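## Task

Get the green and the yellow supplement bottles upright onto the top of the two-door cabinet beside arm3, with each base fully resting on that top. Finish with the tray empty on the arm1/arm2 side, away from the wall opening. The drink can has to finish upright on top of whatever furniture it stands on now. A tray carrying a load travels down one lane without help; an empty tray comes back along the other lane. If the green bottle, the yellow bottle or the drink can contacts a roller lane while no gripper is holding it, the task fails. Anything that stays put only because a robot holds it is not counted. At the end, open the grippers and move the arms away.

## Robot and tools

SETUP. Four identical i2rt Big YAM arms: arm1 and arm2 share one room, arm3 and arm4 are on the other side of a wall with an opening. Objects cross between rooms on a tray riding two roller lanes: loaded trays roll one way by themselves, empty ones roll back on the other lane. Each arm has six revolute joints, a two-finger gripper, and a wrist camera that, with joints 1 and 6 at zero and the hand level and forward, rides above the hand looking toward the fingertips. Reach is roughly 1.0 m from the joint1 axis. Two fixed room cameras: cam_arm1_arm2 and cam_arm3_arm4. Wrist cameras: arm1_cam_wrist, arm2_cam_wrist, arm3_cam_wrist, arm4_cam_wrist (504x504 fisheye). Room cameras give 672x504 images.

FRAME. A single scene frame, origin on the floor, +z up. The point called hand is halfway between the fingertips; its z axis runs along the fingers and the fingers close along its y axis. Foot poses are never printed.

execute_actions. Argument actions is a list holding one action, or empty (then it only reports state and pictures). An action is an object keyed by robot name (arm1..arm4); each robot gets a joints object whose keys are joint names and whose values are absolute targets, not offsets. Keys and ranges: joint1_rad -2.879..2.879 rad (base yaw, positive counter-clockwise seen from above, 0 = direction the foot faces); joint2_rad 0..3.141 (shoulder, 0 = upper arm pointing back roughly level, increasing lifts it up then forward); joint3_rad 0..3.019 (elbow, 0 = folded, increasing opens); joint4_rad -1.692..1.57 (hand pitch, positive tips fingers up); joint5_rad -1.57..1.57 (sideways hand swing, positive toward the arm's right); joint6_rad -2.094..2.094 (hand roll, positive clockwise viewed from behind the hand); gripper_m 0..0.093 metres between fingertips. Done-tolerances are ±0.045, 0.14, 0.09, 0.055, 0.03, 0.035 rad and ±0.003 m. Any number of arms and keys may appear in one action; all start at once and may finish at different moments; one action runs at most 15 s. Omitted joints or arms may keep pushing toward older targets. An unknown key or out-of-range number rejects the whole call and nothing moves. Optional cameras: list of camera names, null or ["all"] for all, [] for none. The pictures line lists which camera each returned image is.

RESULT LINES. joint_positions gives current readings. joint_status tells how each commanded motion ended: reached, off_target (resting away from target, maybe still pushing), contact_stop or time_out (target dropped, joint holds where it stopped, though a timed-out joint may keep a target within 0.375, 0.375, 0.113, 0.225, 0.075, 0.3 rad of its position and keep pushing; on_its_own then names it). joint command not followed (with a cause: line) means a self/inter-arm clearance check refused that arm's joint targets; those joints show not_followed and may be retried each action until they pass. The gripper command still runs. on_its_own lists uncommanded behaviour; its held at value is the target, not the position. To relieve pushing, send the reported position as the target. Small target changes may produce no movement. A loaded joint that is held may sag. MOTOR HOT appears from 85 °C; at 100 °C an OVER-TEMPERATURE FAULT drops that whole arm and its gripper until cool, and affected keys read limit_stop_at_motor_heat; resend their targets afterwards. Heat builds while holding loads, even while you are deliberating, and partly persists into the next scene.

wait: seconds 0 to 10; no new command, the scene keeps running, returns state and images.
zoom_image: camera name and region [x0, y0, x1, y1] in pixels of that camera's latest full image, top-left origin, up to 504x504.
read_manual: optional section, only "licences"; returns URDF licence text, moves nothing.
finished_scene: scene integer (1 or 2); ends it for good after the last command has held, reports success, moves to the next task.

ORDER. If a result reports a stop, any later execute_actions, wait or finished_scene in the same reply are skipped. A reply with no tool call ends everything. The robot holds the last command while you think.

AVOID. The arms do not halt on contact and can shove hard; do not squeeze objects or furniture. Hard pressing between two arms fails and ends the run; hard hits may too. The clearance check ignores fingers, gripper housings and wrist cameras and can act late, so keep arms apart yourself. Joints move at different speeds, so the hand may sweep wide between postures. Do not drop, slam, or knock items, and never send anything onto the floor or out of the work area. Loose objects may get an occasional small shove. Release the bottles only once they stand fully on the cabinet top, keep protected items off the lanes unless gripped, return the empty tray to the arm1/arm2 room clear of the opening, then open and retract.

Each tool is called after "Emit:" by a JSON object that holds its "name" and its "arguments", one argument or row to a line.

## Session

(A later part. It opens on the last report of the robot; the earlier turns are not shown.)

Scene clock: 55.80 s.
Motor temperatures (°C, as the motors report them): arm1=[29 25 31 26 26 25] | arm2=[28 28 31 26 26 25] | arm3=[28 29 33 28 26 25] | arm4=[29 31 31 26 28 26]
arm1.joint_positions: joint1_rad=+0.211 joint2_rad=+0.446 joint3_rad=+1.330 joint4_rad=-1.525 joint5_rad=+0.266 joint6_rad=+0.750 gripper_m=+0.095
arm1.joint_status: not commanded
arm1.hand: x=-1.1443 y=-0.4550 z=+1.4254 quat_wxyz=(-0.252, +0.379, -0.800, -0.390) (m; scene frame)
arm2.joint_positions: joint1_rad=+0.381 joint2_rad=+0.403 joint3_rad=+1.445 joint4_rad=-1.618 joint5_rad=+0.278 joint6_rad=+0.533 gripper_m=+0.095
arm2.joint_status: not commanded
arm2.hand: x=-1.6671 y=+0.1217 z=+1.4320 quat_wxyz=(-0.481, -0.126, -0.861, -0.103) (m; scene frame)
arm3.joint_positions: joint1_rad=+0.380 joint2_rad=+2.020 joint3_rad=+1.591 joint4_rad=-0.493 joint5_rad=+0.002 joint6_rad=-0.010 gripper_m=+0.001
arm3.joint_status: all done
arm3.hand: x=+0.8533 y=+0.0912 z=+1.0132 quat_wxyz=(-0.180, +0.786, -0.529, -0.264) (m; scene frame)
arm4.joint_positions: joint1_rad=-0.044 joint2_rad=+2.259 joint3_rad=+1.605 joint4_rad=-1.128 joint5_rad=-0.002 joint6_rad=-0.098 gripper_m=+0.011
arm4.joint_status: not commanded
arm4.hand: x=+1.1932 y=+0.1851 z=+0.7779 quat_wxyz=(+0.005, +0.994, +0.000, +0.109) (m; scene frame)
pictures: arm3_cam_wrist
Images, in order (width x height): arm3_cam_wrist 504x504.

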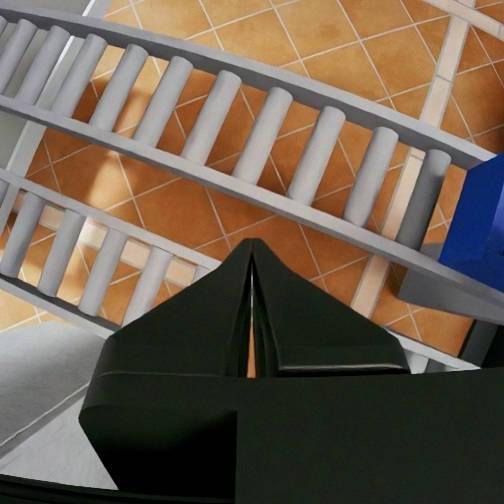

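Emit:
{"name": "execute_actions", "arguments": {
  "actions": [
    {"arm4":{"joints":{"joint1_rad":-0.08,"joint6_rad":-0.13}}}
  ],
  "cameras": []
}}

Emit:
{"name": "execute_actions", "arguments": {
  "actions": [
    {"arm4":{"joints":{"joint2_rad":2.29,"joint4_rad":-1.09}}}
  ],
  "cameras": ["arm3_cam_wrist","arm4_cam_wrist","cam_arm3_arm4"]
}}

Emit:
{"name": "zoom_image", "arguments": {
  "camera": "cam_arm3_arm4",
  "region": [270, 220, 420, 350]
}}

Scene clock: 56.87 s.
Motor temperatures (°C, as the motors report them): arm1=[29 25 31 26 26 25] | arm2=[28 28 31 26 26 25] | arm3=[28 29 33 28 26 25] | arm4=[29 31 31 26 28 26]
arm1.joint_positions: joint1_rad=+0.211 joint2_rad=+0.446 joint3_rad=+1.330 joint4_rad=-1.525 joint5_rad=+0.266 joint6_rad=+0.750 gripper_m=+0.095
arm1.joint_status: not commanded
arm1.hand: x=-1.1443 y=-0.4550 z=+1.4254 quat_wxyz=(-0.252, +0.379, -0.800, -0.390) (m; scene frame)
arm2.joint_positions: joint1_rad=+0.381 joint2_rad=+0.403 joint3_rad=+1.445 joint4_rad=-1.618 joint5_rad=+0.278 joint6_rad=+0.533 gripper_m=+0.095
arm2.joint_status: not commanded
arm2.hand: x=-1.6671 y=+0.1217 z=+1.4320 quat_wxyz=(-0.481, -0.126, -0.861, -0.103) (m; scene frame)
arm3.joint_positions: joint1_rad=+0.380 joint2_rad=+2.020 joint3_rad=+1.591 joint4_rad=-0.493 joint5_rad=+0.002 joint6_rad=-0.010 gripper_m=+0.001
arm3.joint_status: not commanded
arm3.hand: x=+0.8533 y=+0.0912 z=+1.0132 quat_wxyz=(-0.180, +0.786, -0.529, -0.264) (m; scene frame)
arm4.joint_positions: joint1_rad=-0.070 joint2_rad=+2.259 joint3_rad=+1.605 joint4_rad=-1.128 joint5_rad=-0.003 joint6_rad=-0.122 gripper_m=+0.011
arm4.joint_status: all done
arm4.hand: x=+1.1948 y=+0.1997 z=+0.7781 quat_wxyz=(+0.008, +0.994, +0.000, +0.109) (m; scene frame)
pictures: none
No camera images: the call's "cameras" was empty. Leave "cameras" out to get every camera's image.

Scene clock: 57.57 s.
Motor temperatures (°C, as the motors report them): arm1=[29 25 31 26 26 25] | arm2=[28 28 31 26 26 25] | arm3=[28 29 33 28 26 25] | arm4=[29 31 31 26 28 26]
arm1.joint_positions: joint1_rad=+0.211 joint2_rad=+0.446 joint3_rad=+1.330 joint4_rad=-1.525 joint5_rad=+0.266 joint6_rad=+0.750 gripper_m=+0.095
arm1.joint_status: not commanded
arm1.hand: x=-1.1443 y=-0.4550 z=+1.4254 quat_wxyz=(-0.252, +0.379, -0.800, -0.390) (m; scene frame)
arm2.joint_positions: joint1_rad=+0.381 joint2_rad=+0.403 joint3_rad=+1.445 joint4_rad=-1.618 joint5_rad=+0.278 joint6_rad=+0.533 gripper_m=+0.095
arm2.joint_status: not commanded
arm2.hand: x=-1.6671 y=+0.1217 z=+1.4320 quat_wxyz=(-0.481, -0.126, -0.861, -0.103) (m; scene frame)
arm3.joint_positions: joint1_rad=+0.380 joint2_rad=+2.020 joint3_rad=+1.591 joint4_rad=-0.493 joint5_rad=+0.002 joint6_rad=-0.010 gripper_m=+0.001
arm3.joint_status: not commanded
arm3.hand: x=+0.8533 y=+0.0912 z=+1.0132 quat_wxyz=(-0.180, +0.786, -0.529, -0.264) (m; scene frame)
arm4.joint_positions: joint1_rad=-0.070 joint2_rad=+2.292 joint3_rad=+1.605 joint4_rad=-1.096 joint5_rad=-0.002 joint6_rad=-0.123 gripper_m=+0.011
arm4.joint_status: all done
arm4.hand: x=+1.1949 y=+0.2001 z=+0.7587 quat_wxyz=(+0.008, +0.994, +0.000, +0.109) (m; scene frame)
pictures: arm3_cam_wrist, arm4_cam_wrist, cam_arm3_arm4
Images, in order (width x height): arm3_cam_wrist 504x504, arm4_cam_wrist 504x504, cam_arm3_arm4 672x504.

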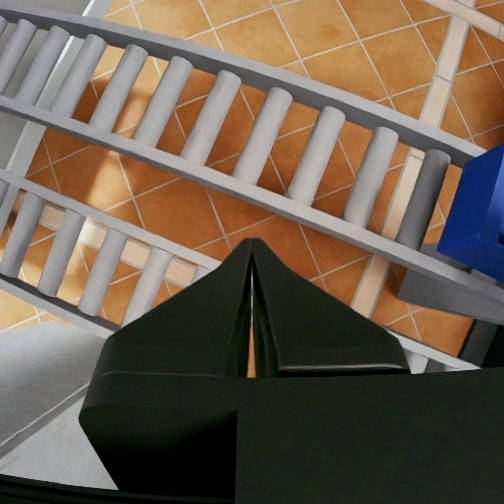

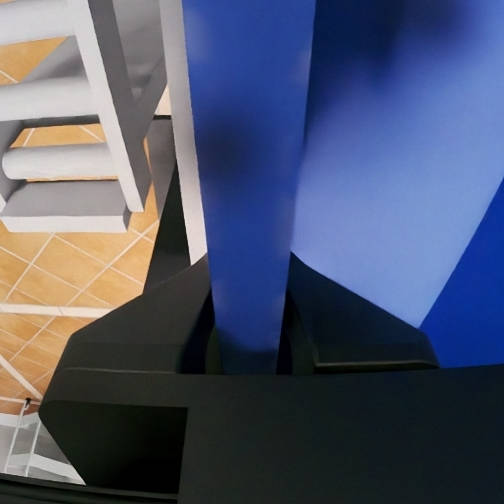

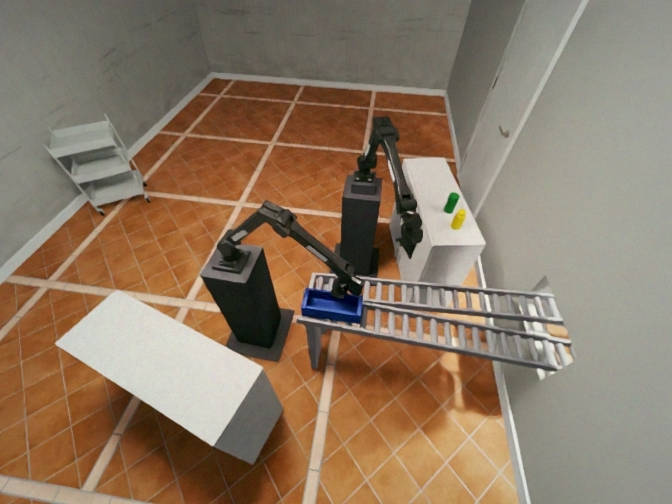

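Region (270, 220, 420, 350) of cam_arm3_arm4's 672x504 image, scaled by 3.360, with more detail than that image has; it fills the top 437 rows of this view, and the rest is white.

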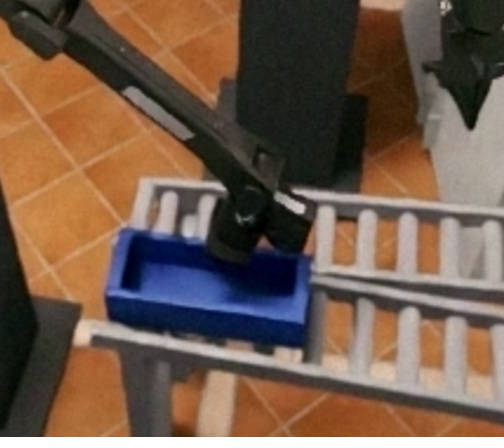

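Emit:
{"name": "execute_actions", "arguments": {
  "actions": [
    {"arm4":{"joints":{"joint2_rad":2.32,"joint4_rad":-1.06}}}
  ],
  "cameras": ["arm4_cam_wrist","cam_arm3_arm4"]
}}

Emit:
{"name": "zoom_image", "arguments": {
  "camera": "cam_arm3_arm4",
  "region": [270, 220, 420, 350]
}}

Scene clock: 58.47 s.
Motor temperatures (°C, as the motors report them): arm1=[29 25 31 26 26 25] | arm2=[28 28 31 26 26 25] | arm3=[28 29 33 28 26 25] | arm4=[29 31 31 26 28 26]
arm1.joint_positions: joint1_rad=+0.211 joint2_rad=+0.446 joint3_rad=+1.330 joint4_rad=-1.525 joint5_rad=+0.266 joint6_rad=+0.750 gripper_m=+0.095
arm1.joint_status: not commanded
arm1.hand: x=-1.1443 y=-0.4550 z=+1.4254 quat_wxyz=(-0.252, +0.379, -0.800, -0.390) (m; scene frame)
arm2.joint_positions: joint1_rad=+0.381 joint2_rad=+0.403 joint3_rad=+1.445 joint4_rad=-1.618 joint5_rad=+0.278 joint6_rad=+0.533 gripper_m=+0.095
arm2.joint_status: not commanded
arm2.hand: x=-1.6671 y=+0.1217 z=+1.4320 quat_wxyz=(-0.481, -0.126, -0.861, -0.103) (m; scene frame)
arm3.joint_positions: joint1_rad=+0.380 joint2_rad=+2.020 joint3_rad=+1.591 joint4_rad=-0.493 joint5_rad=+0.002 joint6_rad=-0.010 gripper_m=+0.001
arm3.joint_status: not commanded
arm3.hand: x=+0.8533 y=+0.0912 z=+1.0132 quat_wxyz=(-0.180, +0.786, -0.529, -0.264) (m; scene frame)
arm4.joint_positions: joint1_rad=-0.070 joint2_rad=+2.304 joint3_rad=+1.605 joint4_rad=-1.079 joint5_rad=-0.001 joint6_rad=-0.123 gripper_m=+0.011
arm4.joint_status: all done
arm4.hand: x=+1.1939 y=+0.2004 z=+0.7511 quat_wxyz=(+0.007, +0.994, +0.000, +0.107) (m; scene frame)
pictures: arm4_cam_wrist, cam_arm3_arm4
Images, in order (width x height): arm4_cam_wrist 504x504, cam_arm3_arm4 672x504.

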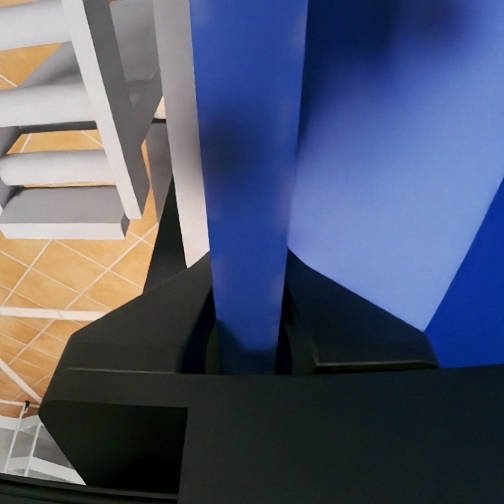

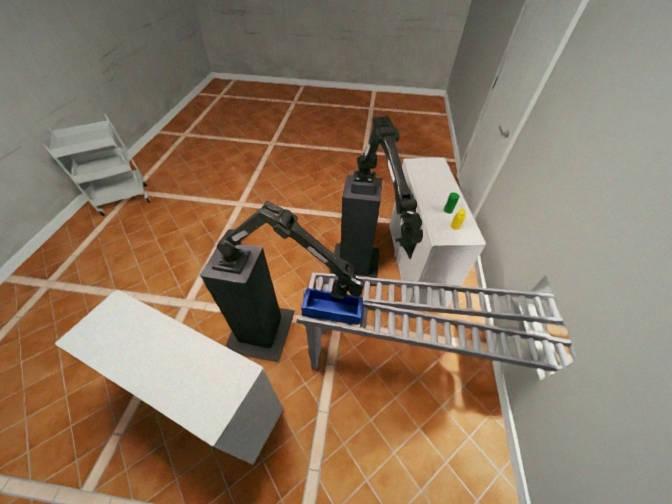

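Region (270, 220, 420, 350) of cam_arm3_arm4's 672x504 image, scaled by 3.360, with more detail than that image has; it fills the top 437 rows of this view, and the rest is white.

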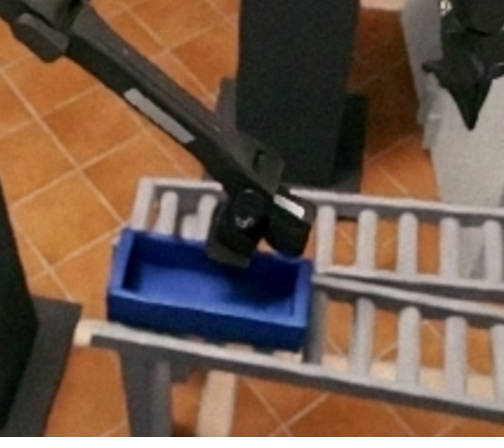

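Contact. Release.

Emit:
{"name": "execute_actions", "arguments": {
  "actions": [
    {"arm4":{"joints":{"joint2_rad":2.3,"gripper_m":0.035}}}
  ],
  "cameras": []
}}

Emit:
{"name": "execute_actions", "arguments": {
  "actions": [
    {"arm4":{"joints":{"joint2_rad":2.0,"joint4_rad":-1.35}},"arm3":{"joints":{"joint2_rad":1.3}}}
  ],
  "cameras": ["cam_arm3_arm4"]
}}

Emit:
{"name": "wait", "arguments": {
  "seconds": 8
}}

Scene clock: 59.23 s.
Motor temperatures (°C, as the motors report them): arm1=[29 25 31 26 26 25] | arm2=[28 28 31 26 26 25] | arm3=[28 30 33 28 26 25] | arm4=[29 31 31 26 28 26]
arm1.joint_positions: joint1_rad=+0.211 joint2_rad=+0.446 joint3_rad=+1.330 joint4_rad=-1.525 joint5_rad=+0.266 joint6_rad=+0.750 gripper_m=+0.095
arm1.joint_status: not commanded
arm1.hand: x=-1.1443 y=-0.4550 z=+1.4254 quat_wxyz=(-0.252, +0.379, -0.800, -0.390) (m; scene frame)
arm2.joint_positions: joint1_rad=+0.381 joint2_rad=+0.403 joint3_rad=+1.445 joint4_rad=-1.618 joint5_rad=+0.278 joint6_rad=+0.533 gripper_m=+0.095
arm2.joint_status: not commanded
arm2.hand: x=-1.6671 y=+0.1217 z=+1.4320 quat_wxyz=(-0.481, -0.126, -0.861, -0.103) (m; scene frame)
arm3.joint_positions: joint1_rad=+0.380 joint2_rad=+2.020 joint3_rad=+1.591 joint4_rad=-0.493 joint5_rad=+0.002 joint6_rad=-0.010 gripper_m=+0.001
arm3.joint_status: not commanded
arm3.hand: x=+0.8533 y=+0.0912 z=+1.0132 quat_wxyz=(-0.180, +0.786, -0.529, -0.264) (m; scene frame)
arm4.joint_positions: joint1_rad=-0.070 joint2_rad=+2.304 joint3_rad=+1.605 joint4_rad=-1.069 joint5_rad=-0.001 joint6_rad=-0.123 gripper_m=+0.035
arm4.joint_status: all done
arm4.hand: x=+1.1915 y=+0.2007 z=+0.7506 quat_wxyz=(+0.006, +0.995, +0.000, +0.102) (m; scene frame)
pictures: none
No camera images: the call's "cameras" was empty. Leave "cameras" out to get every camera's image.

Scene clock: 61.23 s.
Motor temperatures (°C, as the motors report them): arm1=[29 25 32 26 26 25] | arm2=[28 28 31 26 26 25] | arm3=[28 30 34 28 26 25] | arm4=[29 32 31 26 28 26]
arm1.joint_positions: joint1_rad=+0.211 joint2_rad=+0.446 joint3_rad=+1.330 joint4_rad=-1.525 joint5_rad=+0.266 joint6_rad=+0.750 gripper_m=+0.095
arm1.joint_status: not commanded
arm1.hand: x=-1.1443 y=-0.4550 z=+1.4254 quat_wxyz=(-0.252, +0.379, -0.800, -0.390) (m; scene frame)
arm2.joint_positions: joint1_rad=+0.381 joint2_rad=+0.403 joint3_rad=+1.445 joint4_rad=-1.618 joint5_rad=+0.278 joint6_rad=+0.533 gripper_m=+0.095
arm2.joint_status: not commanded
arm2.hand: x=-1.6671 y=+0.1217 z=+1.4320 quat_wxyz=(-0.481, -0.126, -0.861, -0.103) (m; scene frame)
arm3.joint_positions: joint1_rad=+0.380 joint2_rad=+1.312 joint3_rad=+1.623 joint4_rad=-0.500 joint5_rad=+0.002 joint6_rad=-0.010 gripper_m=+0.001
arm3.joint_status: all done
arm3.hand: x=+0.9094 y=-0.0455 z=+1.5099 quat_wxyz=(-0.360, +0.639, -0.431, -0.526) (m; scene frame)
arm4.joint_positions: joint1_rad=-0.070 joint2_rad=+1.987 joint3_rad=+1.629 joint4_rad=-1.342 joint5_rad=-0.001 joint6_rad=-0.123 gripper_m=+0.035
arm4.joint_status: all done
arm4.hand: x=+1.1966 y=+0.1975 z=+0.9429 quat_wxyz=(+0.002, +0.998, +0.000, +0.069) (m; scene frame)
pictures: cam_arm3_arm4
Images, in order (width x height): cam_arm3_arm4 672x504.

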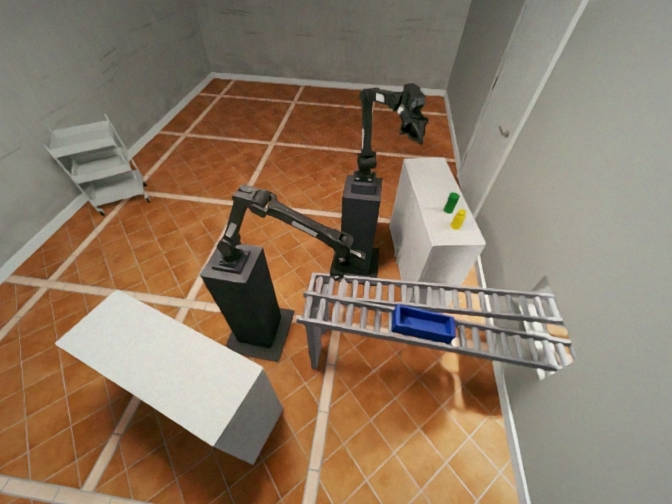

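Scene clock: 69.23 s.
Motor temperatures (°C, as the motors report them): arm1=[29 25 32 26 26 25] | arm2=[28 28 31 26 26 25] | arm3=[28 29 34 28 26 25] | arm4=[29 32 32 26 28 26]
arm1.joint_positions: joint1_rad=+0.211 joint2_rad=+0.446 joint3_rad=+1.330 joint4_rad=-1.525 joint5_rad=+0.266 joint6_rad=+0.750 gripper_m=+0.095
arm1.joint_status: not commanded
arm1.hand: x=-1.1443 y=-0.4550 z=+1.4254 quat_wxyz=(-0.252, +0.379, -0.800, -0.390) (m; scene frame)
arm2.joint_positions: joint1_rad=+0.381 joint2_rad=+0.403 joint3_rad=+1.445 joint4_rad=-1.618 joint5_rad=+0.278 joint6_rad=+0.533 gripper_m=+0.095
arm2.joint_status: not commanded
arm2.hand: x=-1.6671 y=+0.1217 z=+1.4320 quat_wxyz=(-0.481, -0.126, -0.861, -0.103) (m; scene frame)
arm3.joint_positions: joint1_rad=+0.380 joint2_rad=+1.312 joint3_rad=+1.623 joint4_rad=-0.500 joint5_rad=+0.002 joint6_rad=-0.010 gripper_m=+0.001
arm3.joint_status: all done
arm3.hand: x=+0.9094 y=-0.0455 z=+1.5099 quat_wxyz=(-0.360, +0.639, -0.431, -0.526) (m; scene frame)
arm4.joint_positions: joint1_rad=-0.070 joint2_rad=+1.987 joint3_rad=+1.629 joint4_rad=-1.342 joint5_rad=-0.001 joint6_rad=-0.123 gripper_m=+0.035
arm4.joint_status: all done
arm4.hand: x=+1.1966 y=+0.1975 z=+0.9429 quat_wxyz=(+0.002, +0.998, +0.000, +0.069) (m; scene frame)
wait: 8.00 s; at rest by 0.27 s
pictures: arm1_cam_wrist, arm2_cam_wrist, arm3_cam_wrist, arm4_cam_wrist, cam_arm1_arm2, cam_arm3_arm4
Images, in order (width x height): arm1_cam_wrist 504x504, arm2_cam_wrist 504x504, arm3_cam_wrist 504x504, arm4_cam_wrist 504x504, cam_arm1_arm2 672x504, cam_arm3_arm4 672x504.

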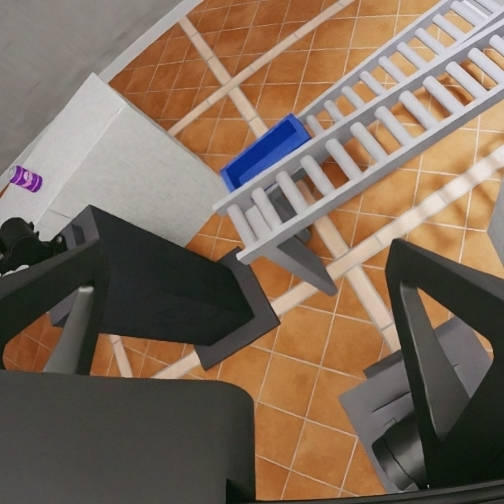

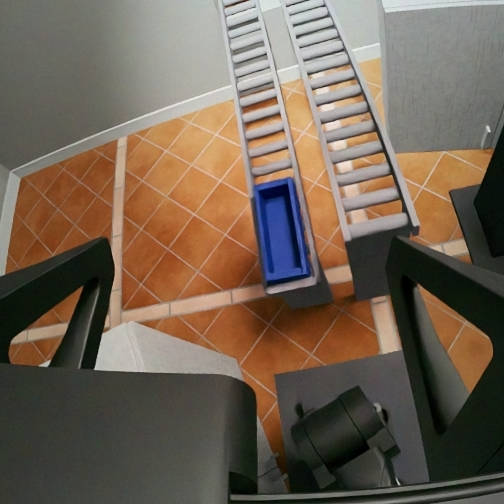

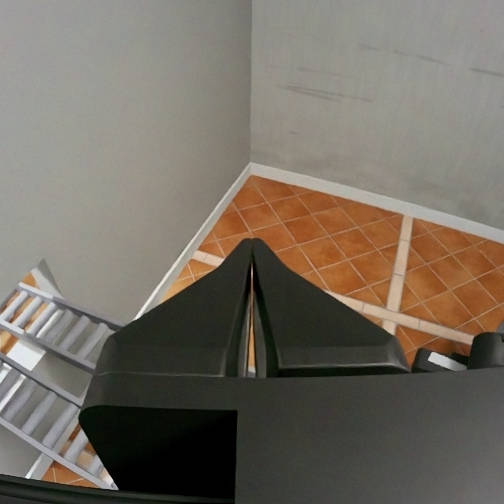

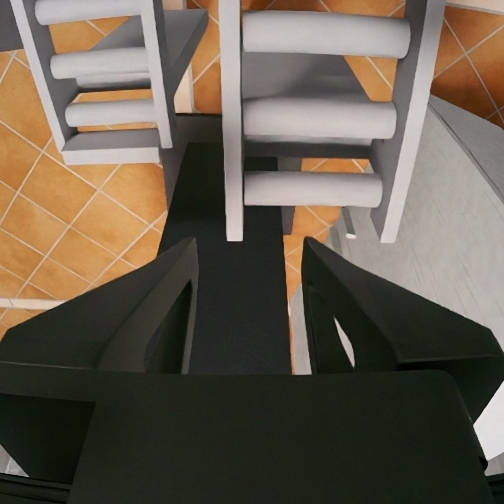

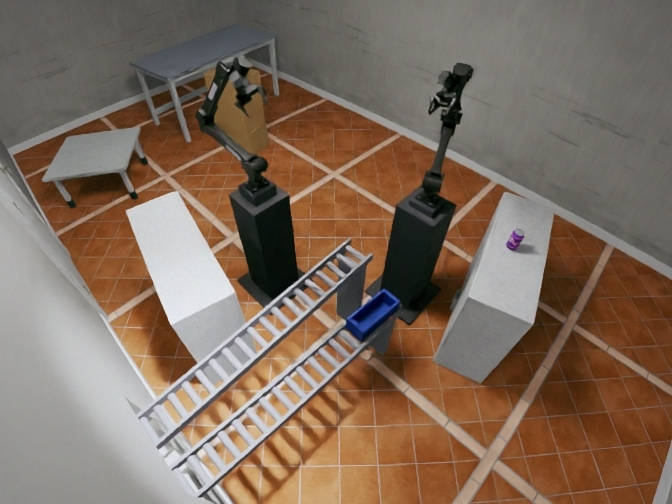

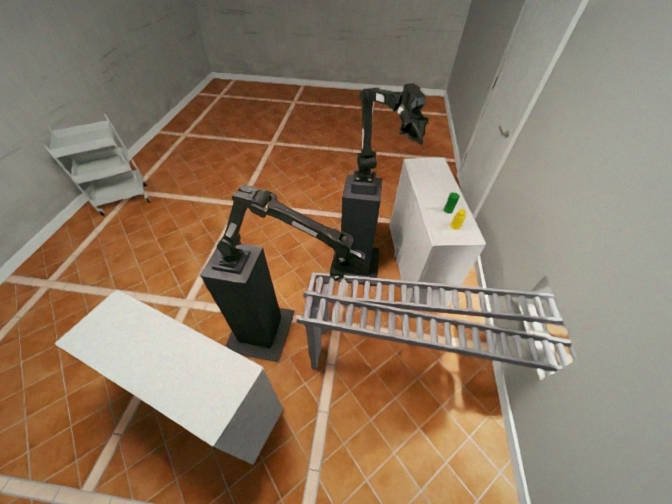

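Emit:
{"name": "finished_scene", "arguments": {
  "scene": 1
}}

The scene is finished: the task was done.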